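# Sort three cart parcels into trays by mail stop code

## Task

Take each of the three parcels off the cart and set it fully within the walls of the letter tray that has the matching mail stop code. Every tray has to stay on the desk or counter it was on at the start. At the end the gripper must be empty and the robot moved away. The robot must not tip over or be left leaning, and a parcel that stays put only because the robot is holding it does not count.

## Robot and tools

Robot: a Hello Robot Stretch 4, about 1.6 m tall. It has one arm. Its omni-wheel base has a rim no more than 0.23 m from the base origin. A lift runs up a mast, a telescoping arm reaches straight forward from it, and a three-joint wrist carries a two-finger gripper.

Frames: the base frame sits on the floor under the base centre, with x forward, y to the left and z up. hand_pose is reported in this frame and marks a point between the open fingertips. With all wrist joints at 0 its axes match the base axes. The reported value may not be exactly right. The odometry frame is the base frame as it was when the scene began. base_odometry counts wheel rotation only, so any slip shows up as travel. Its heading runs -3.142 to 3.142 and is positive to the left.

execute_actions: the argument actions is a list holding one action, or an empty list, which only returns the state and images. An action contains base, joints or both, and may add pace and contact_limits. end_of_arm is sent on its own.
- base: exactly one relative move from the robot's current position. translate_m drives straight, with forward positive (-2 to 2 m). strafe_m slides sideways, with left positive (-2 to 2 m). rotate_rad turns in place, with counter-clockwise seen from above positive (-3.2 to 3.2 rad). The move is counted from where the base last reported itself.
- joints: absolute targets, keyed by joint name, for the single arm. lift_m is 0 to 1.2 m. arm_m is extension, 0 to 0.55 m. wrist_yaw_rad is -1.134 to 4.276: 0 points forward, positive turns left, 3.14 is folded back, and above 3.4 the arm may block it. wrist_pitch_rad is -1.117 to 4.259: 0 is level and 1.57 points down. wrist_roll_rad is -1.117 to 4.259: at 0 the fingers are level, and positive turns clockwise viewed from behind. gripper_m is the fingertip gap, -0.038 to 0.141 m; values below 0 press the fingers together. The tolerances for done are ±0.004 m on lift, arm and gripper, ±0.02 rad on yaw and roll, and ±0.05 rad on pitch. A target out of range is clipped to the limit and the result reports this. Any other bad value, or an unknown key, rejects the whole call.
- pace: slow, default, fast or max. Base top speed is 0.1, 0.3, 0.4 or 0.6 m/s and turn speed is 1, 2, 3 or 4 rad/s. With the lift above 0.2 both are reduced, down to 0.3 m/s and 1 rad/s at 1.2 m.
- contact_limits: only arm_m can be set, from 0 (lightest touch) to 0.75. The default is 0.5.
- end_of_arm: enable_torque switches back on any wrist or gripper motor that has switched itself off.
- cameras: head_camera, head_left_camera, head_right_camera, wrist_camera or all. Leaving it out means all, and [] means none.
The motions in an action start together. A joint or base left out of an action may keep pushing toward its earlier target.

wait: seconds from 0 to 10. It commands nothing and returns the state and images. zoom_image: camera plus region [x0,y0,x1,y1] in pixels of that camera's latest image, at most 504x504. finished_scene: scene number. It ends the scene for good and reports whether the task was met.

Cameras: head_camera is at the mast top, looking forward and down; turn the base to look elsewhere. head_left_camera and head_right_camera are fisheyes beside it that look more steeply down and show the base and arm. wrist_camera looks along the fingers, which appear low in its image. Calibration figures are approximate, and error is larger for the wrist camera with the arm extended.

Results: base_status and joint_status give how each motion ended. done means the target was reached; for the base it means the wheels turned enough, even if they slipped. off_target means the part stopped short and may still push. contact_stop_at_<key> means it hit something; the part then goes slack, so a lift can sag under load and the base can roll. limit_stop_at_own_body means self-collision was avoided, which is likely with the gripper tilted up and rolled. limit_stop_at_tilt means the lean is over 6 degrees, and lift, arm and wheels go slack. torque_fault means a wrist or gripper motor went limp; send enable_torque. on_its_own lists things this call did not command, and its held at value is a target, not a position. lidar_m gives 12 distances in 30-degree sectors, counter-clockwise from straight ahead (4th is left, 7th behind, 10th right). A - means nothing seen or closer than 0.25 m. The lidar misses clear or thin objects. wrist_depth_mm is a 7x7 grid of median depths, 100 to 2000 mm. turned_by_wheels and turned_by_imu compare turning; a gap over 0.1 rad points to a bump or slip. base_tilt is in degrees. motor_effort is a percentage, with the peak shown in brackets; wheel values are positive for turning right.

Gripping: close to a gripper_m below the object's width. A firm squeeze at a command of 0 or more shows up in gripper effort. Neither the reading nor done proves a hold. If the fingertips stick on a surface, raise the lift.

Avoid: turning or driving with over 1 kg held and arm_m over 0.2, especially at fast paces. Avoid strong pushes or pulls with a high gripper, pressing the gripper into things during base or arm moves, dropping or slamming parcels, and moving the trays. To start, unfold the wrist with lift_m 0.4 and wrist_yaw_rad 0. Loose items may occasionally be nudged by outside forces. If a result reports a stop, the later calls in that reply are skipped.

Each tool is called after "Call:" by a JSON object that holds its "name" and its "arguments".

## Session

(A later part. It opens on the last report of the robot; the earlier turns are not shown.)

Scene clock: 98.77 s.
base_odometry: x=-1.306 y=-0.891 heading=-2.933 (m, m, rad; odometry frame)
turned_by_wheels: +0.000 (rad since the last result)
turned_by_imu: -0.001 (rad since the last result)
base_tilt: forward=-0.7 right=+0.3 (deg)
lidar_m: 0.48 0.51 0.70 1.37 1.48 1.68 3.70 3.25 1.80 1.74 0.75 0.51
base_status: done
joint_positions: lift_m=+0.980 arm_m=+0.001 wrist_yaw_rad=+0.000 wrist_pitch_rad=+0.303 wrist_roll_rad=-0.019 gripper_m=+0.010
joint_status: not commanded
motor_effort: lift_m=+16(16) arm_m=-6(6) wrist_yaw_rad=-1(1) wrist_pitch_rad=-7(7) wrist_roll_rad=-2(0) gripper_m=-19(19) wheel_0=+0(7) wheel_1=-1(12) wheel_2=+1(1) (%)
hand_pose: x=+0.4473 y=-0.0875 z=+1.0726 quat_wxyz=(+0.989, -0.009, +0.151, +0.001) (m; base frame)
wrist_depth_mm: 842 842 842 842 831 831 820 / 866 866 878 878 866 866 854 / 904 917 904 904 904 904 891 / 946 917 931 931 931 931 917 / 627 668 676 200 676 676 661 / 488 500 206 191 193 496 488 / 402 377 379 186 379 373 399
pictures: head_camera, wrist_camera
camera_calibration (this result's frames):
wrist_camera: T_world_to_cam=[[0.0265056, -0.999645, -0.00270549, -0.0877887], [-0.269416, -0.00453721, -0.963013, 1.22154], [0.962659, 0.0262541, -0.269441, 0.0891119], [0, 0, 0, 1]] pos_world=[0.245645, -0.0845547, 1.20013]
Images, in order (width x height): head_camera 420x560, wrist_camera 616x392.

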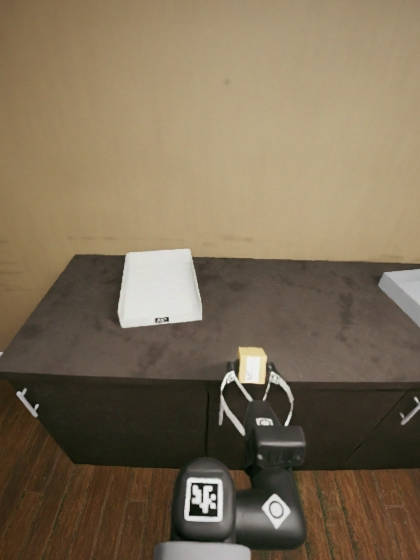

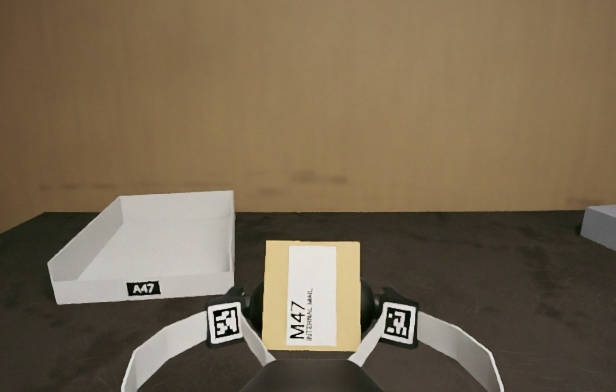

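Call:
{"name": "execute_actions", "arguments": {"actions": [{"base":{"translate_m":-2.0},"joints":{"lift_m":0.85},"pace":"max"}], "cameras": []}}

Call:
{"name": "execute_actions", "arguments": {"actions": [{"base":{"rotate_rad":3.14},"pace":"fast"}], "cameras": ["head_camera"]}}

Call:
{"name": "execute_actions", "arguments": {"actions": [{"base":{"translate_m":0.5},"pace":"fast"}], "cameras": ["wrist_camera","head_camera"]}}

Scene clock: 114.77 s.
base_odometry: x=+0.650 y=-0.477 heading=-2.933 (m, m, rad; odometry frame)
turned_by_wheels: +0.000 (rad since the last result)
turned_by_imu: -0.001 (rad since the last result)
base_tilt: forward=-0.9 right=+0.4 (deg)
lidar_m: 2.50 2.03 1.16 1.10 1.49 0.86 0.80 0.86 2.34 2.30 2.30 2.49
base_status: done
joint_positions: lift_m=+0.850 arm_m=+0.001 wrist_yaw_rad=+0.000 wrist_pitch_rad=+0.303 wrist_roll_rad=-0.019 gripper_m=+0.010
joint_status: all done
motor_effort: lift_m=+16(17) arm_m=-6(6) wrist_yaw_rad=+0(0) wrist_pitch_rad=-7(8) wrist_roll_rad=+2(0) gripper_m=-17(18) wheel_0=+0(7) wheel_1=+1(5) wheel_2=-1(9) (%)
hand_pose: x=+0.4473 y=-0.0874 z=+0.9425 quat_wxyz=(+0.989, -0.009, +0.151, +0.001) (m; base frame)
wrist_depth_mm: - - - - - - - / - - - - - - - / - - - - - - - / - - - - - - - / - - - 200 - - - / 1863 1863 206 191 193 1863 1808 / 1537 1397 1430 186 1430 1397 1499
pictures: none
No camera images: the call's "cameras" was empty. Leave "cameras" out to get every camera's image.

Scene clock: 117.57 s.
base_odometry: x=+0.650 y=-0.477 heading=+0.207 (m, m, rad; odometry frame)
turned_by_wheels: +3.140 (rad since the last result)
turned_by_imu: +3.135 (rad since the last result)
base_tilt: forward=-0.7 right=+0.4 (deg)
lidar_m: 0.80 0.85 1.17 2.29 2.28 2.56 2.51 2.02 1.17 1.11 1.49 0.84
base_status: done
joint_positions: lift_m=+0.850 arm_m=+0.001 wrist_yaw_rad=+0.000 wrist_pitch_rad=+0.303 wrist_roll_rad=-0.019 gripper_m=+0.010
joint_status: not commanded
motor_effort: lift_m=+16(16) arm_m=-6(6) wrist_yaw_rad=-1(2) wrist_pitch_rad=-7(7) wrist_roll_rad=+2(0) gripper_m=-20(18) wheel_0=+0(7) wheel_1=+2(1) wheel_2=-1(7) (%)
hand_pose: x=+0.4473 y=-0.0874 z=+0.9425 quat_wxyz=(+0.989, -0.009, +0.151, +0.001) (m; base frame)
wrist_depth_mm: 1308 1281 1281 1281 1281 1255 1255 / 1336 1336 1308 1336 1308 1308 1281 / 866 866 904 878 759 759 1336 / 991 1464 1464 1430 1397 1025 1397 / 1118 1537 1537 200 1499 1464 1464 / 1160 1618 206 191 193 1537 1576 / 1464 1366 1430 187 1464 1205 1537
pictures: head_camera
Images, in order (width x height): head_camera 420x560.

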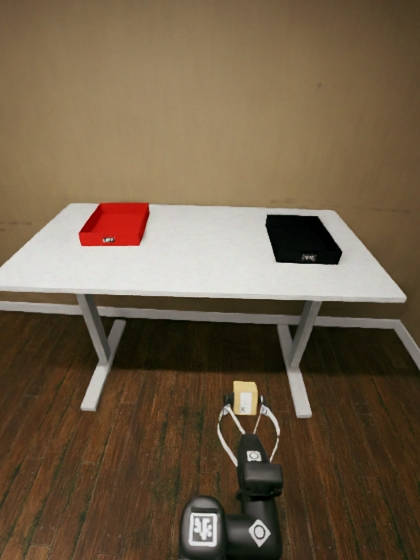

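Scene clock: 121.57 s.
base_odometry: x=+1.094 y=-0.375 heading=+0.147 (m, m, rad; odometry frame)
turned_by_wheels: -0.060 (rad since the last result)
turned_by_imu: +0.003 (rad since the last result)
base_tilt: forward=-0.8 right=+0.4 (deg)
lidar_m: 0.37 0.38 0.54 2.22 2.37 2.54 2.99 1.64 1.22 1.46 0.53 0.42
base_status: translate_m limit_stop_at_tilt (by the wheels' count: +0.454 of +0.500)
joint_positions: lift_m=+0.863 arm_m=+0.000 wrist_yaw_rad=+0.001 wrist_pitch_rad=+0.282 wrist_roll_rad=-0.019 gripper_m=+0.010
joint_status: not commanded
on_its_own: the wheels are slack since a limit_stop_at_tilt; lift_m is slack since a limit_stop_at_tilt (your +0.850 is given up); arm_m is slack since a limit_stop_at_tilt; wrist_pitch_rad is at rest, and its effort (+52) is outside its rest range (-23 to +23)
motor_effort: lift_m=+20(20) arm_m=+0(6) wrist_yaw_rad=-6(91) wrist_pitch_rad=+52(99) wrist_roll_rad=+2(3) gripper_m=-6(19) wheel_0=+0(5) wheel_1=+0(11) wheel_2=+0(19) (%)
hand_pose: x=+0.4478 y=-0.0871 z=+0.9604 quat_wxyz=(+0.990, -0.010, +0.141, +0.002) (m; base frame)
wrist_depth_mm: 878 891 891 866 866 866 854 / 917 917 917 917 904 878 878 / 931 946 931 931 917 891 891 / 466 554 559 549 549 445 345 / 336 338 343 342 342 340 334 / 239 243 245 211 232 243 239 / 193 192 182 158 182 188 -
pictures: head_camera, wrist_camera
camera_calibration (this result's frames):
wrist_camera: T_world_to_cam=[[0.0280178, -0.999605, -0.00217782, -0.0888804], [-0.249684, -0.0048887, -0.968315, 1.10986], [0.967922, 0.0276738, -0.249722, 0.0371895], [0, 0, 0, 1]] pos_world=[0.243609, -0.0844487, 1.08379]
Images, in order (width x height): head_camera 420x560, wrist_camera 616x392.

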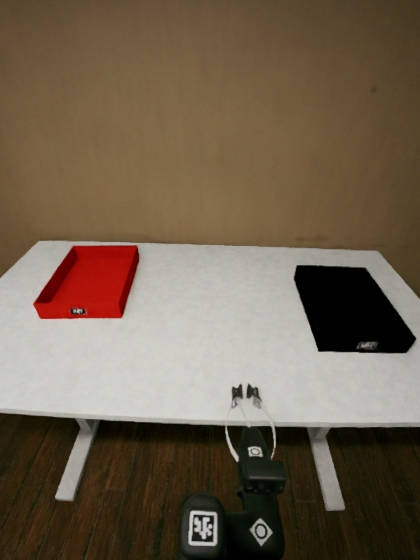

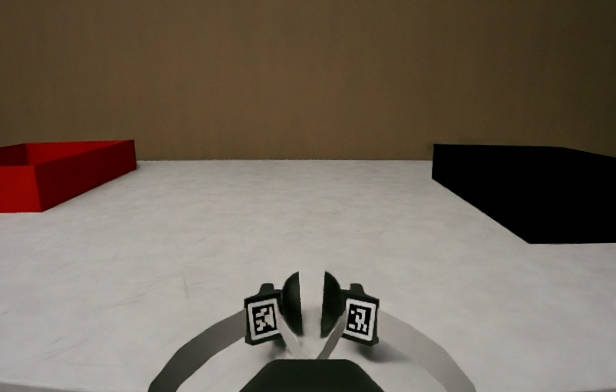

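Call:
{"name": "execute_actions", "arguments": {"actions": [{"joints":{"lift_m":0.92,"arm_m":0}}], "cameras": []}}

Call:
{"name": "execute_actions", "arguments": {"actions": [{"base":{"translate_m":-0.4}}]}}

Scene clock: 126.87 s.
base_odometry: x=+1.094 y=-0.375 heading=+0.147 (m, m, rad; odometry frame)
turned_by_wheels: +0.000 (rad since the last result)
turned_by_imu: -0.002 (rad since the last result)
base_tilt: forward=-0.7 right=+0.5 (deg)
lidar_m: 0.36 0.40 0.54 2.22 2.36 2.55 3.00 1.67 1.25 1.47 0.55 0.39
base_status: not commanded
joint_positions: lift_m=+0.920 arm_m=+0.000 wrist_yaw_rad=+0.001 wrist_pitch_rad=+0.302 wrist_roll_rad=-0.019 gripper_m=+0.010
joint_status: all done
on_its_own: the wheels are slack since a limit_stop_at_tilt
motor_effort: lift_m=+26(25) arm_m=+1(1) wrist_yaw_rad=-4(5) wrist_pitch_rad=-4(47) wrist_roll_rad=-2(0) gripper_m=-5(5) wheel_0=+0(0) wheel_1=+0(0) wheel_2=+0(0) (%)
hand_pose: x=+0.4461 y=-0.0873 z=+1.0120 quat_wxyz=(+0.989, -0.009, +0.150, +0.002) (m; base frame)
wrist_depth_mm: 878 878 866 854 854 854 854 / 931 917 904 904 878 878 878 / 946 946 946 931 931 917 904 / 530 654 683 676 683 603 634 / 436 439 442 442 442 410 359 / 319 324 325 213 307 320 319 / 259 257 245 159 244 253 257
pictures: none
No camera images: the call's "cameras" was empty. Leave "cameras" out to get every camera's image.

Scene clock: 129.67 s.
base_odometry: x=+0.698 y=-0.433 heading=+0.147 (m, m, rad; odometry frame)
turned_by_wheels: +0.000 (rad since the last result)
turned_by_imu: -0.001 (rad since the last result)
base_tilt: forward=-0.9 right=+0.4 (deg)
lidar_m: 0.76 0.80 2.27 2.23 2.27 2.51 2.56 2.08 1.19 1.13 1.54 0.77
base_status: done
joint_positions: lift_m=+0.920 arm_m=+0.000 wrist_yaw_rad=+0.000 wrist_pitch_rad=+0.302 wrist_roll_rad=-0.019 gripper_m=+0.010
joint_status: not commanded
motor_effort: lift_m=+26(26) arm_m=+1(1) wrist_yaw_rad=-2(2) wrist_pitch_rad=-5(4) wrist_roll_rad=+0(0) gripper_m=-3(5) wheel_0=+1(5) wheel_1=-1(2) wheel_2=+0(8) (%)
hand_pose: x=+0.4461 y=-0.0874 z=+1.0120 quat_wxyz=(+0.989, -0.009, +0.150, +0.002) (m; base frame)
wrist_depth_mm: 1281 1281 1255 1255 1229 1205 1205 / 1308 1281 1308 1308 1281 1281 1255 / 1336 1182 1336 1336 1205 1060 1281 / 691 683 683 683 676 676 676 / 1025 1499 1464 1464 1430 1397 1430 / 1098 1576 1499 213 1464 1499 1464 / 1537 1576 1537 159 1499 1499 1537
pictures: head_camera, head_left_camera, head_right_camera, wrist_camera
camera_calibration (this result's frames):
wrist_camera: T_world_to_cam=[[0.0268634, -0.999635, -0.00269873, -0.0879874], [-0.268649, -0.00461903, -0.963227, 1.16274], [0.962863, 0.0266006, -0.268675, 0.0731019], [0, 0, 0, 1]] pos_world=[0.244347, -0.0845291, 1.13939]
Images, in order (width x height): head_camera 420x560, head_left_camera 420x672, head_right_camera 420x672, wrist_camera 616x392.

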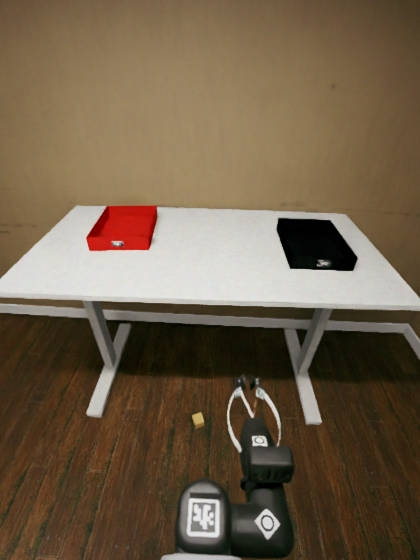

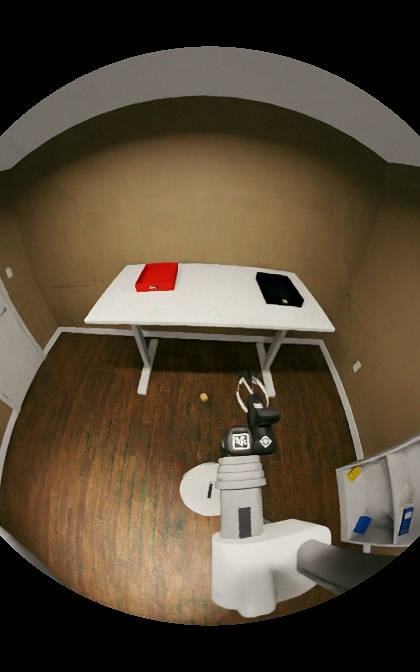

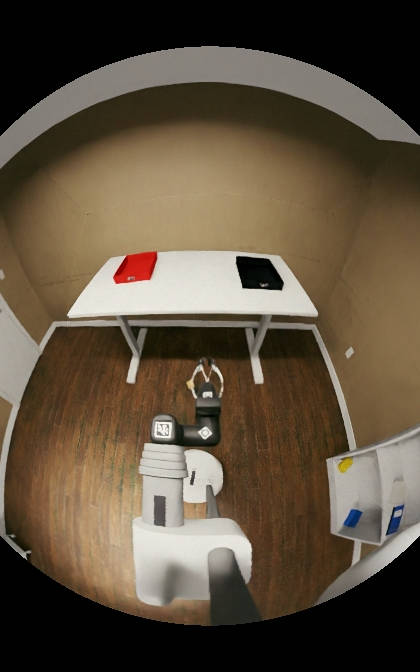

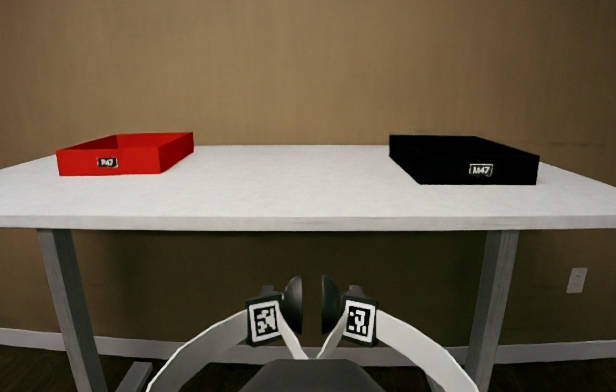

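Call:
{"name": "execute_actions", "arguments": {"actions": [{"base":{"strafe_m":0.11},"joints":{"lift_m":0.35,"wrist_pitch_rad":1.3,"gripper_m":0.12},"pace":"fast"}], "cameras": []}}

Call:
{"name": "execute_actions", "arguments": {"actions": [{"base":{"translate_m":0.2},"joints":{"lift_m":0.28,"arm_m":0.33},"pace":"fast"}], "cameras": ["wrist_camera","head_camera"]}}

Scene clock: 138.67 s.
base_odometry: x=+0.682 y=-0.325 heading=+0.147 (m, m, rad; odometry frame)
turned_by_wheels: +0.000 (rad since the last result)
turned_by_imu: -0.002 (rad since the last result)
base_tilt: forward=-0.8 right=+0.4 (deg)
lidar_m: 0.76 0.81 2.21 2.11 2.18 2.31 2.57 2.24 1.33 1.27 1.09 0.80
base_status: done
joint_positions: lift_m=+0.350 arm_m=+0.000 wrist_yaw_rad=+0.000 wrist_pitch_rad=+1.301 wrist_roll_rad=-0.019 gripper_m=+0.120
joint_status: all done
motor_effort: lift_m=+15(26) arm_m=+1(2) wrist_yaw_rad=-2(2) wrist_pitch_rad=-1(4) wrist_roll_rad=-1(1) gripper_m=-1(3) wheel_0=+1(8) wheel_1=+0(11) wheel_2=+1(2) (%)
hand_pose: x=+0.2476 y=-0.0874 z=+0.2506 quat_wxyz=(+0.796, -0.008, +0.605, +0.006) (m; base frame)
wrist_depth_mm: 603 597 591 591 585 591 585 / 574 564 564 564 559 559 559 / 539 539 535 530 530 535 530 / 512 512 512 508 504 508 504 / 488 488 488 488 488 484 480 / 466 466 219 466 459 459 459 / 452 442 277 151 445 442 445
pictures: none
No camera images: the call's "cameras" was empty. Leave "cameras" out to get every camera's image.

Scene clock: 140.43 s.
base_odometry: x=+0.880 y=-0.295 heading=+0.147 (m, m, rad; odometry frame)
turned_by_wheels: +0.000 (rad since the last result)
turned_by_imu: -0.001 (rad since the last result)
base_tilt: forward=-0.9 right=+0.3 (deg)
lidar_m: 0.55 0.59 0.83 2.13 2.25 2.32 2.77 2.23 1.32 1.27 0.83 0.59
base_status: done
joint_positions: lift_m=+0.280 arm_m=+0.329 wrist_yaw_rad=+0.000 wrist_pitch_rad=+1.300 wrist_roll_rad=-0.019 gripper_m=+0.120
joint_status: all done
motor_effort: lift_m=+15(13) arm_m=+6(8) wrist_yaw_rad=-1(2) wrist_pitch_rad=-1(1) wrist_roll_rad=-2(2) gripper_m=+3(1) wheel_0=-2(5) wheel_1=-2(12) wheel_2=+2(8) (%)
hand_pose: x=+0.5769 y=-0.0874 z=+0.1807 quat_wxyz=(+0.796, -0.008, +0.605, +0.006) (m; base frame)
wrist_depth_mm: 508 508 504 504 500 504 496 / 488 484 477 477 477 477 477 / 459 455 455 455 455 449 455 / 439 436 433 433 430 430 430 / 418 415 415 410 413 413 410 / 399 397 220 392 392 392 392 / 382 379 382 151 379 375 377
pictures: head_camera, wrist_camera
camera_calibration (this result's frames):
wrist_camera: T_world_to_cam=[[0.012447, -0.999638, -0.0238532, -0.0816461], [-0.955247, -0.00483664, -0.29577, 0.672588], [0.295548, 0.0264671, -0.954961, 0.232762], [0, 0, 0, 1]] pos_world=[0.574711, -0.084524, 0.419263]
Images, in order (width x height): head_camera 420x560, wrist_camera 616x392.

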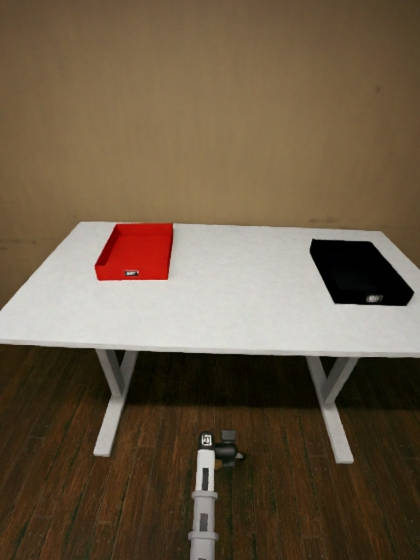

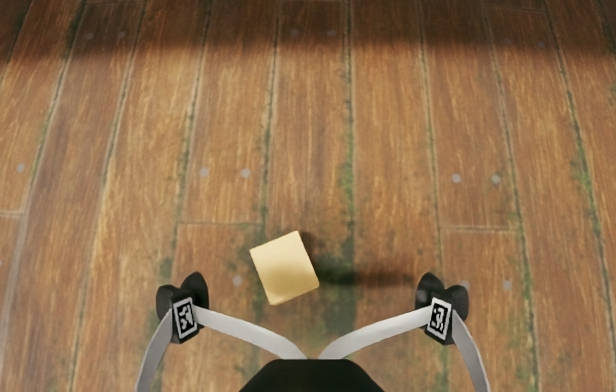

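Call:
{"name": "execute_actions", "arguments": {"actions": [{"base":{"strafe_m":0.036},"joints":{"lift_m":0.18,"arm_m":0.37,"wrist_roll_rad":-0.39,"gripper_m":0.1}}], "cameras": ["wrist_camera"]}}

Call:
{"name": "execute_actions", "arguments": {"actions": [{"joints":{"lift_m":0.13},"pace":"slow"}], "cameras": ["wrist_camera"]}}

Scene clock: 146.37 s.
base_odometry: x=+0.875 y=-0.259 heading=+0.148 (m, m, rad; odometry frame)
turned_by_wheels: +0.000 (rad since the last result)
turned_by_imu: -0.001 (rad since the last result)
base_tilt: forward=-0.7 right=+0.3 (deg)
lidar_m: 0.55 0.60 0.81 2.07 2.21 2.30 2.75 2.32 1.37 1.33 0.84 0.60
base_status: done
joint_positions: lift_m=+0.180 arm_m=+0.369 wrist_yaw_rad=+0.000 wrist_pitch_rad=+1.301 wrist_roll_rad=-0.390 gripper_m=+0.100
joint_status: all done
motor_effort: lift_m=+14(15) arm_m=+6(6) wrist_yaw_rad=-2(2) wrist_pitch_rad=-1(1) wrist_roll_rad=-2(6) gripper_m=+0(1) wheel_0=+2(9) wheel_1=+0(6) wheel_2=+1(0) (%)
hand_pose: x=+0.6168 y=-0.0874 z=+0.0807 quat_wxyz=(+0.781, -0.154, +0.594, +0.117) (m; base frame)
wrist_depth_mm: 351 359 366 377 384 397 404 / 338 343 351 355 366 377 387 / 322 327 334 342 349 357 366 / 307 314 320 329 334 342 347 / 294 301 307 314 319 327 334 / 283 289 215 255 224 312 315 / 274 277 283 148 296 298 306
pictures: wrist_camera
camera_calibration (this result's frames):
wrist_camera: T_world_to_cam=[[0.360757, -0.929825, 0.07267, -0.301068], [-0.888302, -0.366298, -0.277031, 0.606766], [0.284209, 0.035388, -0.958109, 0.133506], [0, 0, 0, 1]] pos_world=[0.60966, -0.0624077, 0.317886]
Images, in order (width x height): wrist_camera 616x392.

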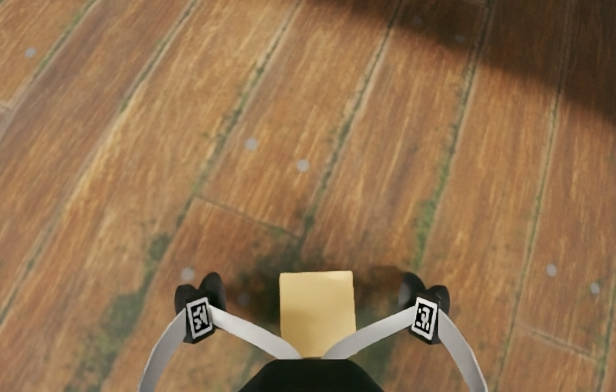

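Scene clock: 147.63 s.
base_odometry: x=+0.875 y=-0.259 heading=+0.148 (m, m, rad; odometry frame)
turned_by_wheels: +0.000 (rad since the last result)
turned_by_imu: -0.001 (rad since the last result)
base_tilt: forward=-0.7 right=+0.5 (deg)
lidar_m: 0.54 0.59 0.83 2.06 2.19 2.29 2.76 2.29 1.35 1.30 0.81 0.60
base_status: not commanded
joint_positions: lift_m=+0.130 arm_m=+0.369 wrist_yaw_rad=+0.000 wrist_pitch_rad=+1.301 wrist_roll_rad=-0.390 gripper_m=+0.100
joint_status: all done
motor_effort: lift_m=+14(17) arm_m=+7(6) wrist_yaw_rad=-3(1) wrist_pitch_rad=-1(1) wrist_roll_rad=+0(0) gripper_m=+0(1) wheel_0=+1(2) wheel_1=+0(0) wheel_2=+1(1) (%)
hand_pose: x=+0.6168 y=-0.0874 z=+0.0307 quat_wxyz=(+0.781, -0.154, +0.594, +0.117) (m; base frame)
wrist_depth_mm: 294 303 309 315 322 332 342 / 282 289 294 301 309 317 324 / 270 274 281 289 293 301 307 / 257 264 270 274 281 287 293 / 248 253 258 263 268 274 279 / 236 242 214 206 207 263 266 / 229 233 238 148 247 251 257
pictures: wrist_camera
camera_calibration (this result's frames):
wrist_camera: T_world_to_cam=[[0.360756, -0.929825, 0.0726701, -0.297435], [-0.888302, -0.366298, -0.277031, 0.592918], [0.284209, 0.0353879, -0.958109, 0.0856086], [0, 0, 0, 1]] pos_world=[0.609661, -0.0624078, 0.267894]
Images, in order (width x height): wrist_camera 616x392.

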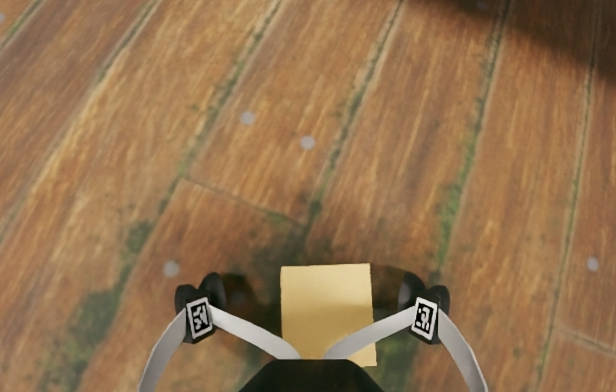

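Call:
{"name": "execute_actions", "arguments": {"actions": [{"base":{"strafe_m":-0.012},"joints":{"arm_m":0.355}}], "cameras": ["wrist_camera"]}}

Call:
{"name": "execute_actions", "arguments": {"actions": [{"joints":{"gripper_m":0.005}}], "cameras": ["wrist_camera"]}}

Call:
{"name": "execute_actions", "arguments": {"actions": [{"joints":{"lift_m":0.5,"arm_m":0,"wrist_roll_rad":0}}], "cameras": ["wrist_camera","head_camera"]}}

Scene clock: 153.67 s.
base_odometry: x=+0.877 y=-0.271 heading=+0.148 (m, m, rad; odometry frame)
turned_by_wheels: +0.000 (rad since the last result)
turned_by_imu: -0.001 (rad since the last result)
base_tilt: forward=-0.8 right=+0.5 (deg)
lidar_m: 0.56 0.58 0.82 2.09 2.22 2.32 2.77 2.25 1.33 1.30 0.84 0.60
base_status: done
joint_positions: lift_m=+0.130 arm_m=+0.356 wrist_yaw_rad=+0.000 wrist_pitch_rad=+1.301 wrist_roll_rad=-0.390 gripper_m=+0.100
joint_status: all done
motor_effort: lift_m=+15(15) arm_m=-6(5) wrist_yaw_rad=-1(0) wrist_pitch_rad=-1(1) wrist_roll_rad=-2(3) gripper_m=+0(0) wheel_0=+0(5) wheel_1=+2(9) wheel_2=+0(4) (%)
hand_pose: x=+0.6040 y=-0.0874 z=+0.0307 quat_wxyz=(+0.781, -0.154, +0.594, +0.117) (m; base frame)
wrist_depth_mm: 296 301 307 315 322 334 342 / 283 289 294 301 307 317 324 / 270 276 281 287 294 303 307 / 258 263 268 274 282 287 291 / 248 252 257 214 268 274 278 / 238 243 214 206 211 263 265 / 230 232 237 148 247 251 256
pictures: wrist_camera
camera_calibration (this result's frames):
wrist_camera: T_world_to_cam=[[0.360772, -0.929819, 0.0726662, -0.292828], [-0.888301, -0.366312, -0.277014, 0.58155], [0.284191, 0.0353893, -0.958114, 0.0892549], [0, 0, 0, 1]] pos_world=[0.596871, -0.0624068, 0.267893]
Images, in order (width x height): wrist_camera 616x392.

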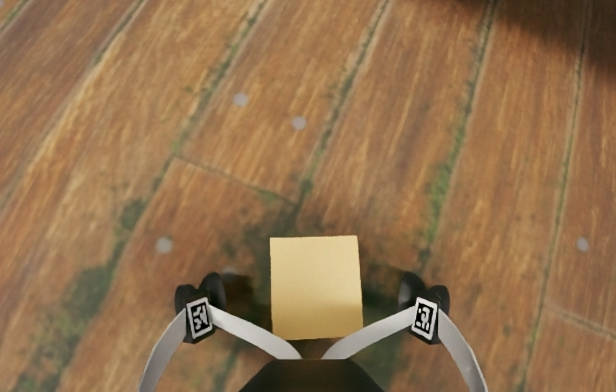

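Scene clock: 155.43 s.
base_odometry: x=+0.877 y=-0.271 heading=+0.148 (m, m, rad; odometry frame)
turned_by_wheels: +0.000 (rad since the last result)
turned_by_imu: -0.001 (rad since the last result)
base_tilt: forward=-0.7 right=+0.3 (deg)
lidar_m: 0.56 0.60 0.80 2.08 2.20 2.31 2.76 2.27 1.35 1.31 0.84 0.58
base_status: not commanded
joint_positions: lift_m=+0.130 arm_m=+0.356 wrist_yaw_rad=+0.000 wrist_pitch_rad=+1.301 wrist_roll_rad=-0.390 gripper_m=+0.005
joint_status: all done
motor_effort: lift_m=+14(14) arm_m=-6(6) wrist_yaw_rad=-1(1) wrist_pitch_rad=-1(0) wrist_roll_rad=+0(0) gripper_m=-21(21) wheel_0=-1(1) wheel_1=+2(1) wheel_2=+0(0) (%)
hand_pose: x=+0.6040 y=-0.0874 z=+0.0307 quat_wxyz=(+0.781, -0.154, +0.594, +0.117) (m; base frame)
wrist_depth_mm: 294 301 309 314 322 332 340 / 282 289 294 298 307 319 324 / 270 274 281 287 293 300 307 / 257 263 268 274 279 287 291 / 248 252 257 200 267 273 278 / 237 242 209 191 195 263 266 / 229 229 236 187 246 248 256
pictures: wrist_camera
camera_calibration (this result's frames):
wrist_camera: T_world_to_cam=[[0.360775, -0.929818, 0.0726659, -0.292829], [-0.888301, -0.366315, -0.27701, 0.581548], [0.284188, 0.0353892, -0.958115, 0.0892574], [0, 0, 0, 1]] pos_world=[0.596869, -0.0624066, 0.267892]
Images, in order (width x height): wrist_camera 616x392.

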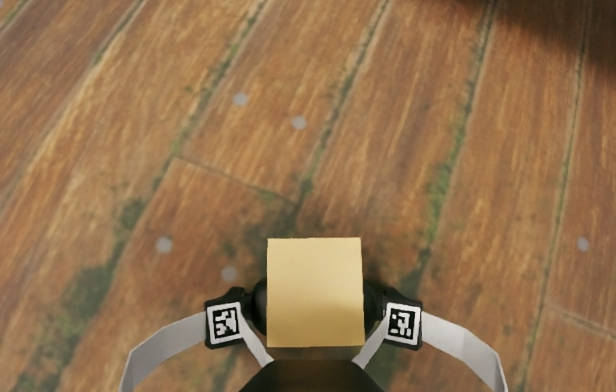

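Scene clock: 157.93 s.
base_odometry: x=+0.877 y=-0.271 heading=+0.148 (m, m, rad; odometry frame)
turned_by_wheels: +0.000 (rad since the last result)
turned_by_imu: -0.001 (rad since the last result)
base_tilt: forward=-0.8 right=+0.3 (deg)
lidar_m: 0.56 0.58 0.82 2.10 2.24 2.33 2.77 2.28 1.34 1.31 0.82 0.59
base_status: not commanded
joint_positions: lift_m=+0.500 arm_m=+0.001 wrist_yaw_rad=+0.000 wrist_pitch_rad=+1.301 wrist_roll_rad=+0.000 gripper_m=+0.005
joint_status: all done
motor_effort: lift_m=+26(26) arm_m=-7(7) wrist_yaw_rad=+1(1) wrist_pitch_rad=-2(2) wrist_roll_rad=+1(2) gripper_m=-20(20) wheel_0=-1(0) wheel_1=+2(1) wheel_2=+0(0) (%)
hand_pose: x=+0.2489 y=-0.0874 z=+0.3997 quat_wxyz=(+0.796, +0.000, +0.606, +0.000) (m; base frame)
wrist_depth_mm: 759 788 778 768 778 768 759 / 741 750 741 732 741 723 732 / 707 707 707 699 691 691 691 / 676 676 668 668 661 661 661 / 647 640 640 200 634 634 627 / 609 609 209 191 195 603 603 / 591 397 387 187 569 569 580
pictures: head_camera, wrist_camera
camera_calibration (this result's frames):
wrist_camera: T_world_to_cam=[[-0.00614597, -0.999564, -0.0288863, -0.0657245], [-0.955296, 0.0144076, -0.2953, 0.425626], [0.295587, 0.0257801, -0.954968, 0.538786], [0, 0, 0, 1]] pos_world=[0.246937, -0.0857181, 0.638312]
Images, in order (width x height): head_camera 420x560, wrist_camera 616x392.

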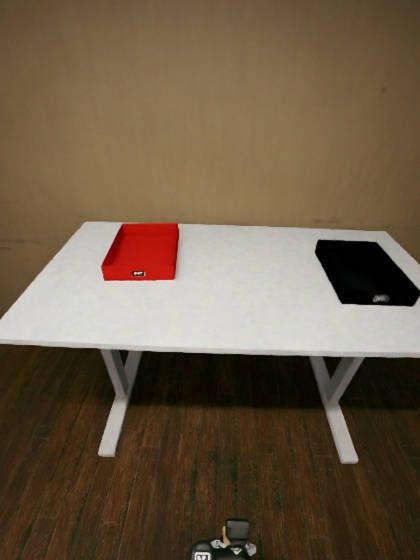

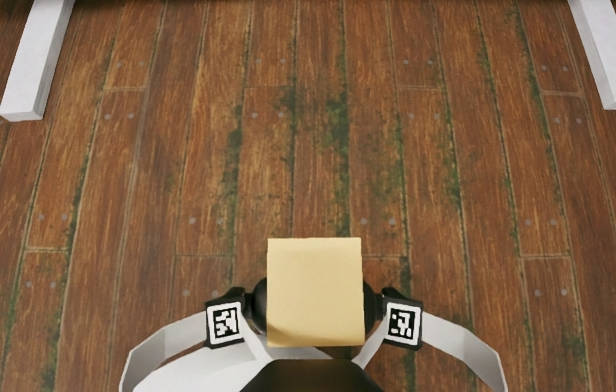

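Call:
{"name": "execute_actions", "arguments": {"actions": [{"base":{"strafe_m":-0.48},"joints":{"lift_m":1.2},"pace":"fast"}], "cameras": []}}

Call:
{"name": "execute_actions", "arguments": {"actions": [{"base":{"translate_m":0.2},"joints":{"arm_m":0.3}}], "cameras": ["wrist_camera","head_right_camera"]}}

Scene clock: 167.70 s.
base_odometry: x=+0.947 y=-0.746 heading=+0.148 (m, m, rad; odometry frame)
turned_by_wheels: +0.000 (rad since the last result)
turned_by_imu: -0.004 (rad since the last result)
base_tilt: forward=-0.6 right=+0.4 (deg)
lidar_m: 0.56 0.59 0.81 2.56 2.65 2.86 2.76 1.19 0.83 0.91 1.20 0.60
base_status: done
joint_positions: lift_m=+1.200 arm_m=+0.001 wrist_yaw_rad=+0.000 wrist_pitch_rad=+1.301 wrist_roll_rad=+0.000 gripper_m=+0.005
joint_status: all done
motor_effort: lift_m=+26(26) arm_m=-6(7) wrist_yaw_rad=-2(0) wrist_pitch_rad=-2(2) wrist_roll_rad=+0(0) gripper_m=-21(20) wheel_0=+0(10) wheel_1=+1(13) wheel_2=+0(3) (%)
hand_pose: x=+0.2489 y=-0.0874 z=+1.0997 quat_wxyz=(+0.796, +0.000, +0.605, +0.000) (m; base frame)
wrist_depth_mm: 480 477 480 480 480 477 1499 / 1576 1576 1537 1537 1537 1576 1499 / 1499 1464 1499 1499 1464 1464 1430 / 1397 1430 1397 1430 1397 1397 1366 / 1336 1366 1366 201 1308 1336 1308 / 1308 1308 210 192 195 1308 1255 / 1229 1229 1025 187 1205 1205 1229
pictures: none
No camera images: the call's "cameras" was empty. Leave "cameras" out to get every camera's image.

Scene clock: 169.77 s.
base_odometry: x=+1.145 y=-0.717 heading=+0.148 (m, m, rad; odometry frame)
turned_by_wheels: +0.000 (rad since the last result)
turned_by_imu: -0.001 (rad since the last result)
base_tilt: forward=-0.6 right=+0.5 (deg)
lidar_m: 0.36 0.38 0.54 2.55 2.71 2.92 2.99 1.16 0.94 1.12 0.53 0.39
base_status: done
joint_positions: lift_m=+1.200 arm_m=+0.299 wrist_yaw_rad=+0.000 wrist_pitch_rad=+1.301 wrist_roll_rad=+0.000 gripper_m=+0.005
joint_status: all done
motor_effort: lift_m=+26(26) arm_m=+6(7) wrist_yaw_rad=-2(2) wrist_pitch_rad=+0(2) wrist_roll_rad=+2(0) gripper_m=-20(20) wheel_0=+0(6) wheel_1=+1(0) wheel_2=+0(9) (%)
hand_pose: x=+0.5468 y=-0.0874 z=+1.0997 quat_wxyz=(+0.796, +0.000, +0.605, +0.000) (m; base frame)
wrist_depth_mm: 473 469 462 462 455 459 820 / 452 449 439 436 436 439 931 / 427 427 418 418 415 421 424 / 407 404 399 399 397 399 402 / 387 387 382 201 377 379 377 / 370 370 209 192 195 364 362 / 355 349 349 187 347 343 347
pictures: head_right_camera, wrist_camera
camera_calibration (this result's frames):
wrist_camera: T_world_to_cam=[[-0.00585132, -0.999566, -0.028888, -0.0438097], [-0.955221, 0.0141334, -0.295554, 0.917133], [0.295834, 0.025865, -0.954889, 1.11903], [0, 0, 0, 1]] pos_world=[0.544762, -0.0856966, 1.33834]
Images, in order (width x height): head_right_camera 420x672, wrist_camera 616x392.

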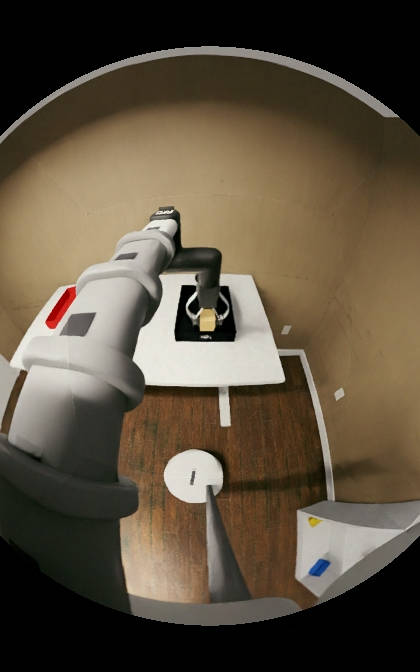

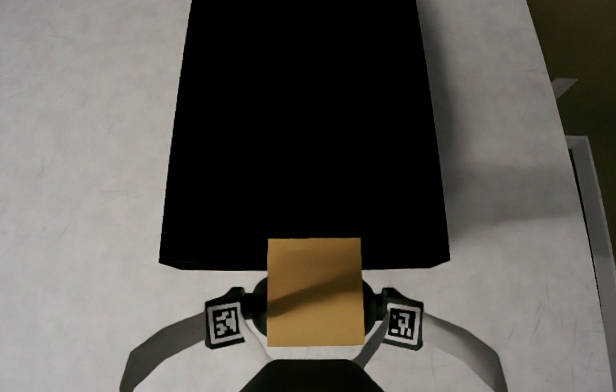

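Call:
{"name": "execute_actions", "arguments": {"actions": [{"joints":{"arm_m":0.47}}], "cameras": ["wrist_camera"]}}

Call:
{"name": "execute_actions", "arguments": {"actions": [{"joints":{"lift_m":1.09}}], "cameras": []}}

Call:
{"name": "execute_actions", "arguments": {"actions": [{"joints":{"gripper_m":0.075}}], "cameras": ["wrist_camera"]}}

Call:
{"name": "execute_actions", "arguments": {"actions": [{"joints":{"lift_m":1.2},"pace":"fast"}], "cameras": ["wrist_camera"]}}

Call:
{"name": "execute_actions", "arguments": {"actions": [{"base":{"translate_m":-2.0},"joints":{"arm_m":0},"pace":"max"}], "cameras": ["head_left_camera"]}}

Scene clock: 181.60 s.
base_odometry: x=+1.145 y=-0.717 heading=+0.148 (m, m, rad; odometry frame)
turned_by_wheels: +0.000 (rad since the last result)
turned_by_imu: -0.002 (rad since the last result)
base_tilt: forward=-0.8 right=+0.5 (deg)
lidar_m: 0.37 0.40 0.53 2.58 2.73 2.96 2.99 1.17 0.93 1.11 0.55 0.38
base_status: not commanded
joint_positions: lift_m=+1.200 arm_m=+0.469 wrist_yaw_rad=+0.000 wrist_pitch_rad=+1.301 wrist_roll_rad=+0.000 gripper_m=+0.005
joint_status: all done
motor_effort: lift_m=+26(26) arm_m=+6(7) wrist_yaw_rad=-2(1) wrist_pitch_rad=-1(2) wrist_roll_rad=+2(2) gripper_m=-21(20) wheel_0=+0(0) wheel_1=+1(1) wheel_2=-1(1) (%)
hand_pose: x=+0.7168 y=-0.0874 z=+1.0997 quat_wxyz=(+0.796, +0.000, +0.605, +0.000) (m; base frame)
wrist_depth_mm: 473 473 466 462 466 462 609 / 449 445 442 442 439 439 691 / 427 421 415 413 413 418 421 / 404 404 397 399 397 397 399 / 387 384 382 201 375 377 377 / 368 364 209 192 195 362 362 / 355 327 345 187 345 303 347
pictures: wrist_camera
camera_calibration (this result's frames):
wrist_camera: T_world_to_cam=[[-0.00597148, -0.999565, -0.028888, -0.0427384], [-0.955237, 0.0142467, -0.295498, 1.07941], [0.295781, 0.0258303, -0.954907, 1.06881], [0, 0, 0, 1]] pos_world=[0.714707, -0.0857054, 1.33834]
Images, in order (width x height): wrist_camera 616x392.

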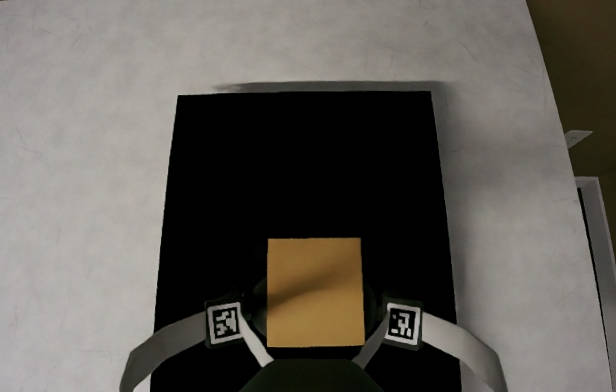

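Scene clock: 183.10 s.
base_odometry: x=+1.145 y=-0.717 heading=+0.148 (m, m, rad; odometry frame)
turned_by_wheels: +0.000 (rad since the last result)
turned_by_imu: -0.001 (rad since the last result)
base_tilt: forward=-0.7 right=+0.3 (deg)
lidar_m: 0.36 0.39 0.54 2.57 2.74 2.97 2.98 1.17 0.91 1.12 0.57 0.36
base_status: not commanded
joint_positions: lift_m=+1.090 arm_m=+0.469 wrist_yaw_rad=+0.000 wrist_pitch_rad=+1.301 wrist_roll_rad=+0.000 gripper_m=+0.005
joint_status: all done
motor_effort: lift_m=+15(24) arm_m=+7(6) wrist_yaw_rad=+0(2) wrist_pitch_rad=-1(1) wrist_roll_rad=+1(1) gripper_m=-20(21) wheel_0=+0(0) wheel_1=+1(1) wheel_2=+0(0) (%)
hand_pose: x=+0.7168 y=-0.0874 z=+0.9907 quat_wxyz=(+0.796, +0.000, +0.605, +0.000) (m; base frame)
wrist_depth_mm: 336 297 281 283 282 324 329 / 322 312 314 312 312 306 312 / 304 289 298 297 296 290 297 / 289 281 283 282 282 276 283 / 276 265 271 200 270 264 270 / 263 256 209 192 195 244 258 / 254 210 248 187 245 196 249
pictures: none
No camera images: the call's "cameras" was empty. Leave "cameras" out to get every camera's image.

Scene clock: 184.60 s.
base_odometry: x=+1.145 y=-0.717 heading=+0.148 (m, m, rad; odometry frame)
turned_by_wheels: +0.000 (rad since the last result)
turned_by_imu: -0.001 (rad since the last result)
base_tilt: forward=-0.8 right=+0.4 (deg)
lidar_m: 0.37 0.39 0.53 2.58 2.72 2.94 2.99 1.19 0.93 1.12 0.53 0.39
base_status: not commanded
joint_positions: lift_m=+1.090 arm_m=+0.469 wrist_yaw_rad=+0.000 wrist_pitch_rad=+1.301 wrist_roll_rad=+0.000 gripper_m=+0.075
joint_status: all done
motor_effort: lift_m=+15(15) arm_m=+6(6) wrist_yaw_rad=+0(3) wrist_pitch_rad=-1(1) wrist_roll_rad=+1(2) gripper_m=-2(19) wheel_0=+0(0) wheel_1=+0(1) wheel_2=+0(0) (%)
hand_pose: x=+0.7168 y=-0.0874 z=+0.9907 quat_wxyz=(+0.796, +0.000, +0.605, +0.000) (m; base frame)
wrist_depth_mm: 338 297 281 282 282 324 327 / 324 310 314 314 312 307 314 / 304 289 298 297 296 290 298 / 289 281 286 285 283 277 282 / 277 265 272 221 271 265 271 / 264 256 216 212 206 246 258 / 254 231 249 147 247 209 248
pictures: wrist_camera
camera_calibration (this result's frames):
wrist_camera: T_world_to_cam=[[-0.00597225, -0.999565, -0.0288879, -0.0458886], [-0.955242, 0.014247, -0.295482, 1.04717], [0.295765, 0.0258302, -0.954911, 0.964677], [0, 0, 0, 1]] pos_world=[0.71471, -0.0857055, 1.22928]
Images, in order (width x height): wrist_camera 616x392.

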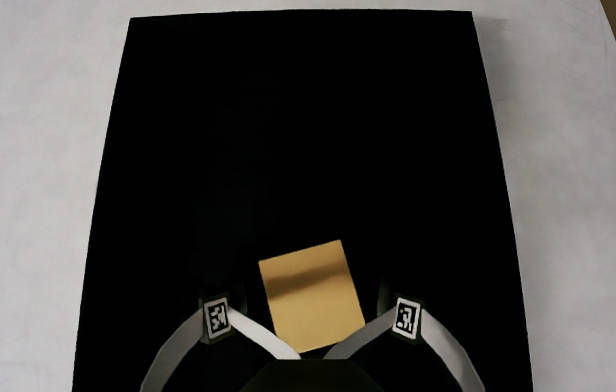

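Scene clock: 185.83 s.
base_odometry: x=+1.145 y=-0.717 heading=+0.148 (m, m, rad; odometry frame)
turned_by_wheels: +0.000 (rad since the last result)
turned_by_imu: +0.000 (rad since the last result)
base_tilt: forward=-0.7 right=+0.4 (deg)
lidar_m: 0.35 0.40 0.55 2.59 2.72 2.95 3.01 1.16 0.92 1.13 0.54 0.40
base_status: not commanded
joint_positions: lift_m=+1.200 arm_m=+0.469 wrist_yaw_rad=+0.000 wrist_pitch_rad=+1.301 wrist_roll_rad=+0.000 gripper_m=+0.075
joint_status: all done
motor_effort: lift_m=+26(30) arm_m=+6(7) wrist_yaw_rad=+0(3) wrist_pitch_rad=-1(1) wrist_roll_rad=+1(0) gripper_m=-1(2) wheel_0=+0(0) wheel_1=+1(1) wheel_2=+0(0) (%)
hand_pose: x=+0.7168 y=-0.0874 z=+1.0997 quat_wxyz=(+0.796, +0.000, +0.605, +0.000) (m; base frame)
wrist_depth_mm: 473 469 469 466 462 462 609 / 449 449 445 442 439 439 691 / 430 424 415 413 413 418 421 / 404 404 399 399 394 399 402 / 384 384 382 382 379 379 377 / 368 366 216 320 207 362 362 / 355 351 349 147 347 347 349
pictures: wrist_camera
camera_calibration (this result's frames):
wrist_camera: T_world_to_cam=[[-0.00597225, -0.999565, -0.0288879, -0.0427378], [-0.955241, 0.0142471, -0.295484, 1.0794], [0.295767, 0.0258302, -0.954911, 1.06882], [0, 0, 0, 1]] pos_world=[0.714714, -0.0857055, 1.33834]
Images, in order (width x height): wrist_camera 616x392.

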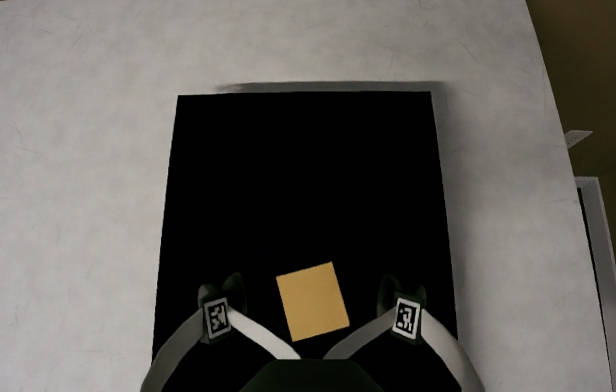

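Scene clock: 193.97 s.
base_odometry: x=-0.833 y=-1.011 heading=+0.148 (m, m, rad; odometry frame)
turned_by_wheels: +0.000 (rad since the last result)
turned_by_imu: -0.001 (rad since the last result)
base_tilt: forward=-0.8 right=+0.4 (deg)
lidar_m: 2.38 2.47 2.74 2.07 1.38 0.98 0.93 1.53 1.13 1.10 1.11 1.13
base_status: done
joint_positions: lift_m=+1.200 arm_m=+0.001 wrist_yaw_rad=+0.000 wrist_pitch_rad=+1.301 wrist_roll_rad=+0.000 gripper_m=+0.075
joint_status: all done
motor_effort: lift_m=+26(26) arm_m=-6(7) wrist_yaw_rad=+1(3) wrist_pitch_rad=-1(2) wrist_roll_rad=-2(2) gripper_m=-1(1) wheel_0=-1(4) wheel_1=+1(6) wheel_2=+0(8) (%)
hand_pose: x=+0.2490 y=-0.0874 z=+1.0997 quat_wxyz=(+0.796, +0.000, +0.605, +0.000) (m; base frame)
wrist_depth_mm: 1661 1661 1661 1661 1618 1537 1430 / 1618 1576 1576 1537 1537 1499 1366 / 1537 1464 1499 1464 1464 1464 1205 / 1430 1430 1397 1397 1397 1397 1366 / 1336 1366 1336 1336 1336 1336 1308 / 1281 1308 215 1308 207 1281 1281 / 1255 1255 1060 146 1229 1205 1229
pictures: head_left_camera
Images, in order (width x height): head_left_camera 420x672.

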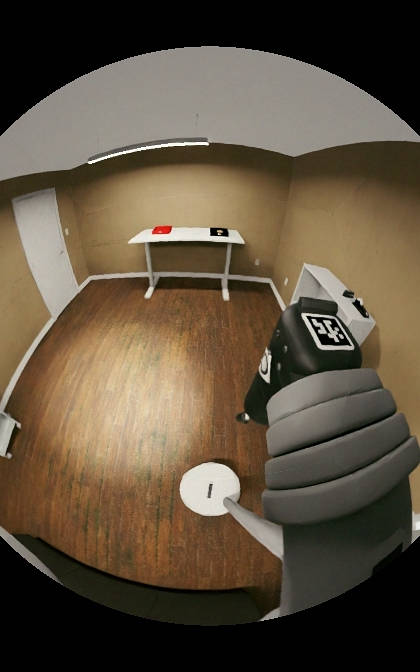

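Call:
{"name": "execute_actions", "arguments": {"actions": [{"base":{"rotate_rad":1.7},"joints":{"lift_m":1.0},"pace":"fast"}], "cameras": []}}

Call:
{"name": "execute_actions", "arguments": {"actions": [{"base":{"translate_m":1.3},"pace":"max"}], "cameras": []}}

Call:
{"name": "execute_actions", "arguments": {"actions": [{"base":{"rotate_rad":-0.125},"joints":{"wrist_pitch_rad":1.0},"pace":"fast"}], "cameras": ["head_camera","wrist_camera"]}}

Scene clock: 203.23 s.
base_odometry: x=-0.833 y=-1.011 heading=+1.847 (m, m, rad; odometry frame)
turned_by_wheels: +1.700 (rad since the last result)
turned_by_imu: +1.695 (rad since the last result)
base_tilt: forward=-0.8 right=+0.3 (deg)
lidar_m: 2.07 1.19 0.93 0.93 1.35 1.12 1.09 1.12 1.37 2.39 2.68 2.66
base_status: done
joint_positions: lift_m=+1.000 arm_m=+0.001 wrist_yaw_rad=+0.000 wrist_pitch_rad=+1.301 wrist_roll_rad=+0.000 gripper_m=+0.075
joint_status: all done
motor_effort: lift_m=+15(22) arm_m=-7(6) wrist_yaw_rad=+0(1) wrist_pitch_rad=-1(1) wrist_roll_rad=-2(2) gripper_m=+0(1) wheel_0=+0(5) wheel_1=-2(3) wheel_2=-1(5) (%)
hand_pose: x=+0.2490 y=-0.0874 z=+0.9006 quat_wxyz=(+0.796, +0.000, +0.605, +0.000) (m; base frame)
wrist_depth_mm: 1308 1397 1397 1397 1397 1366 1366 / 1308 1336 1336 1336 1336 1308 1308 / 1255 1281 1281 1255 1255 1229 1229 / 1229 1205 1182 1182 1182 1182 1182 / 1160 1160 1118 1138 1160 1118 1118 / 1098 1098 215 1098 207 1098 1078 / 1060 1060 854 147 1042 1042 1042
pictures: none
No camera images: the call's "cameras" was empty. Leave "cameras" out to get every camera's image.

Scene clock: 208.33 s.
base_odometry: x=-1.188 y=+0.240 heading=+1.847 (m, m, rad; odometry frame)
turned_by_wheels: +0.000 (rad since the last result)
turned_by_imu: -0.004 (rad since the last result)
base_tilt: forward=-0.8 right=+0.4 (deg)
lidar_m: 0.78 1.45 0.75 0.74 0.83 1.30 2.38 2.34 2.58 2.59 1.68 0.78
base_status: done
joint_positions: lift_m=+1.000 arm_m=+0.001 wrist_yaw_rad=+0.000 wrist_pitch_rad=+1.301 wrist_roll_rad=+0.000 gripper_m=+0.075
joint_status: not commanded
motor_effort: lift_m=+15(15) arm_m=-7(7) wrist_yaw_rad=-1(2) wrist_pitch_rad=-2(1) wrist_roll_rad=-2(2) gripper_m=+0(3) wheel_0=-1(4) wheel_1=+0(1) wheel_2=+0(8) (%)
hand_pose: x=+0.2490 y=-0.0874 z=+0.9006 quat_wxyz=(+0.796, +0.000, +0.605, +0.000) (m; base frame)
wrist_depth_mm: 1430 1397 1397 904 904 1336 1336 / 1308 1336 1336 1160 1160 1336 1308 / 1255 1281 1255 1229 1255 1255 1255 / 1205 1205 1205 1182 1182 1182 1182 / 1160 1160 1138 1138 1138 1138 1118 / 1118 1098 215 1078 207 1098 1078 / 1060 1042 854 146 1042 1042 1025
pictures: none
No camera images: the call's "cameras" was empty. Leave "cameras" out to get every camera's image.

Scene clock: 209.17 s.
base_odometry: x=-1.188 y=+0.240 heading=+1.722 (m, m, rad; odometry frame)
turned_by_wheels: -0.125 (rad since the last result)
turned_by_imu: -0.125 (rad since the last result)
base_tilt: forward=-0.8 right=+0.5 (deg)
lidar_m: 0.77 1.42 0.78 0.74 0.76 1.12 2.39 2.30 2.65 2.57 1.86 0.80
base_status: done
joint_positions: lift_m=+1.000 arm_m=+0.001 wrist_yaw_rad=+0.000 wrist_pitch_rad=+1.002 wrist_roll_rad=+0.000 gripper_m=+0.075
joint_status: all done
motor_effort: lift_m=+15(15) arm_m=-6(6) wrist_yaw_rad=-1(2) wrist_pitch_rad=-4(6) wrist_roll_rad=+0(1) gripper_m=-3(1) wheel_0=-1(4) wheel_1=+1(6) wheel_2=+1(8) (%)
hand_pose: x=+0.3275 y=-0.0874 z=+0.9356 quat_wxyz=(+0.877, +0.000, +0.480, +0.000) (m; base frame)
wrist_depth_mm: 1229 1182 891 866 891 1182 1160 / 1366 1366 723 723 707 1366 1336 / 1576 1537 1060 1042 1078 1499 1499 / 1430 1430 1336 1205 1336 1430 1397 / 1281 1281 1281 1255 1255 1281 1255 / 1182 1182 215 1160 206 1160 1138 / 1098 1060 1078 147 1060 1042 1060
pictures: head_camera, wrist_camera
camera_calibration (this result's frames):
wrist_camera: T_world_to_cam=[[0.00255679, -0.999563, -0.0294589, -0.0520773], [-0.825722, 0.0145067, -0.56389, 0.867795], [0.564071, 0.0257666, -0.825324, 0.818169], [0, 0, 0, 1]] pos_world=[0.255186, -0.0857248, 1.16306]
Images, in order (width x height): head_camera 420x560, wrist_camera 616x392.

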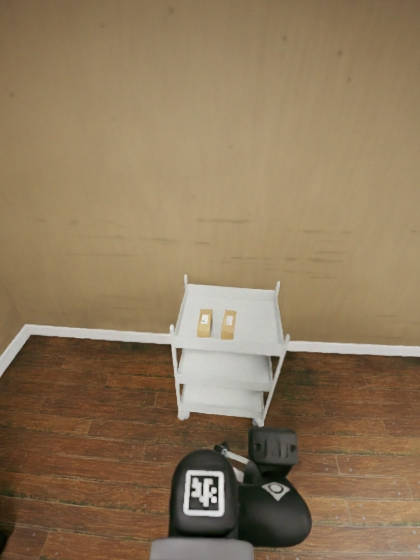

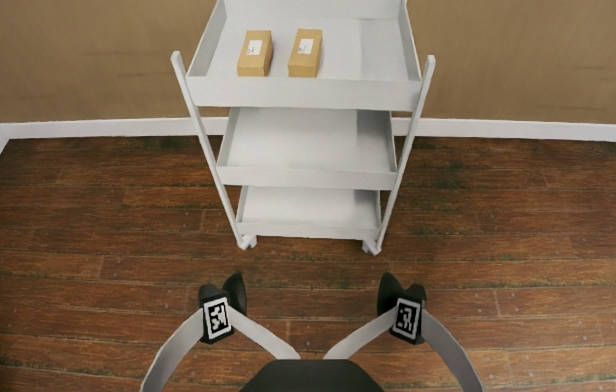

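Call:
{"name": "execute_actions", "arguments": {"actions": [{"base":{"translate_m":0.39},"joints":{"wrist_pitch_rad":1.3},"pace":"fast"}], "cameras": []}}

Call:
{"name": "execute_actions", "arguments": {"actions": [{"base":{"strafe_m":0.018},"joints":{"arm_m":0.28},"pace":"fast"}], "cameras": []}}

Call:
{"name": "execute_actions", "arguments": {"actions": [{"joints":{"lift_m":0.86},"pace":"fast"}], "cameras": ["wrist_camera"]}}

Scene clock: 217.33 s.
base_odometry: x=-1.247 y=+0.625 heading=+1.722 (m, m, rad; odometry frame)
turned_by_wheels: +0.000 (rad since the last result)
turned_by_imu: -0.003 (rad since the last result)
base_tilt: forward=-0.7 right=+0.5 (deg)
lidar_m: 0.38 0.43 1.41 0.76 0.77 1.10 2.77 2.69 2.68 2.66 1.37 0.40
base_status: done
joint_positions: lift_m=+1.000 arm_m=+0.001 wrist_yaw_rad=+0.000 wrist_pitch_rad=+1.301 wrist_roll_rad=+0.000 gripper_m=+0.075
joint_status: all done
motor_effort: lift_m=+15(15) arm_m=-6(6) wrist_yaw_rad=-1(0) wrist_pitch_rad=+0(4) wrist_roll_rad=-1(1) gripper_m=-3(1) wheel_0=-2(4) wheel_1=+0(6) wheel_2=+0(11) (%)
hand_pose: x=+0.2490 y=-0.0874 z=+0.9006 quat_wxyz=(+0.796, +0.000, +0.605, +0.000) (m; base frame)
wrist_depth_mm: 1025 991 580 574 574 960 991 / 1255 1138 504 508 549 1160 1182 / 1281 500 517 517 521 530 1255 / 1205 1205 768 768 768 1160 1205 / 1160 1138 1118 1118 1118 1118 1118 / 1098 1098 216 1098 206 1078 1060 / 1060 1042 854 146 1042 1025 1042
pictures: none
No camera images: the call's "cameras" was empty. Leave "cameras" out to get every camera's image.

Scene clock: 219.00 s.
base_odometry: x=-1.265 y=+0.623 heading=+1.722 (m, m, rad; odometry frame)
turned_by_wheels: +0.000 (rad since the last result)
turned_by_imu: +0.000 (rad since the last result)
base_tilt: forward=-0.8 right=+0.3 (deg)
lidar_m: 0.38 0.40 1.39 0.75 0.76 1.07 2.79 2.68 2.70 2.69 1.35 0.42
base_status: done
joint_positions: lift_m=+1.000 arm_m=+0.279 wrist_yaw_rad=+0.000 wrist_pitch_rad=+1.300 wrist_roll_rad=+0.000 gripper_m=+0.075
joint_status: all done
motor_effort: lift_m=+15(15) arm_m=+7(7) wrist_yaw_rad=-1(2) wrist_pitch_rad=+0(1) wrist_roll_rad=+0(3) gripper_m=-2(2) wheel_0=+1(6) wheel_1=+2(5) wheel_2=+0(1) (%)
hand_pose: x=+0.5269 y=-0.0874 z=+0.9006 quat_wxyz=(+0.796, +0.000, +0.605, +0.000) (m; base frame)
wrist_depth_mm: 640 634 634 634 627 615 615 / 778 741 788 778 778 759 750 / 1060 991 512 508 508 508 1008 / 1205 1205 496 496 492 488 1182 / 1160 488 469 469 469 466 1138 / 1118 459 216 410 206 445 1078 / 1060 418 433 147 430 392 1042
pictures: none
No camera images: the call's "cameras" was empty. Leave "cameras" out to get every camera's image.

Scene clock: 220.33 s.
base_odometry: x=-1.265 y=+0.623 heading=+1.722 (m, m, rad; odometry frame)
turned_by_wheels: +0.000 (rad since the last result)
turned_by_imu: -0.001 (rad since the last result)
base_tilt: forward=-0.7 right=+0.4 (deg)
lidar_m: 0.39 0.42 1.39 0.75 0.75 1.06 2.79 2.69 2.68 2.66 1.34 0.41
base_status: not commanded
joint_positions: lift_m=+0.860 arm_m=+0.279 wrist_yaw_rad=+0.000 wrist_pitch_rad=+1.301 wrist_roll_rad=+0.000 gripper_m=+0.075
joint_status: all done
motor_effort: lift_m=+15(14) arm_m=+6(6) wrist_yaw_rad=+0(1) wrist_pitch_rad=+0(1) wrist_roll_rad=-1(1) gripper_m=-3(0) wheel_0=+1(1) wheel_1=+2(1) wheel_2=+1(0) (%)
hand_pose: x=+0.5268 y=-0.0874 z=+0.7606 quat_wxyz=(+0.796, +0.000, +0.605, +0.000) (m; base frame)
wrist_depth_mm: 634 597 609 609 621 615 615 / 788 359 377 370 359 347 327 / 976 364 366 366 364 362 345 / 1042 349 347 349 347 345 340 / 294 332 286 283 329 329 325 / 294 317 216 270 206 315 312 / 277 303 271 146 303 300 301
pictures: wrist_camera
camera_calibration (this result's frames):
wrist_camera: T_world_to_cam=[[-0.00597567, -0.999564, -0.0289307, -0.053622], [-0.955202, 0.0142664, -0.295612, 0.797873], [0.295895, 0.0258681, -0.95487, 0.801101], [0, 0, 0, 1]] pos_world=[0.524767, -0.0857044, 0.999257]
Images, in order (width x height): wrist_camera 616x392.

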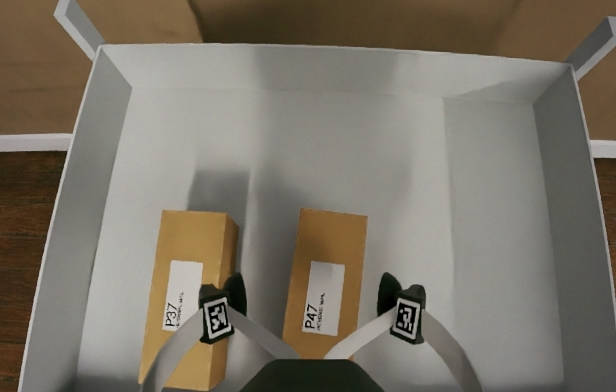

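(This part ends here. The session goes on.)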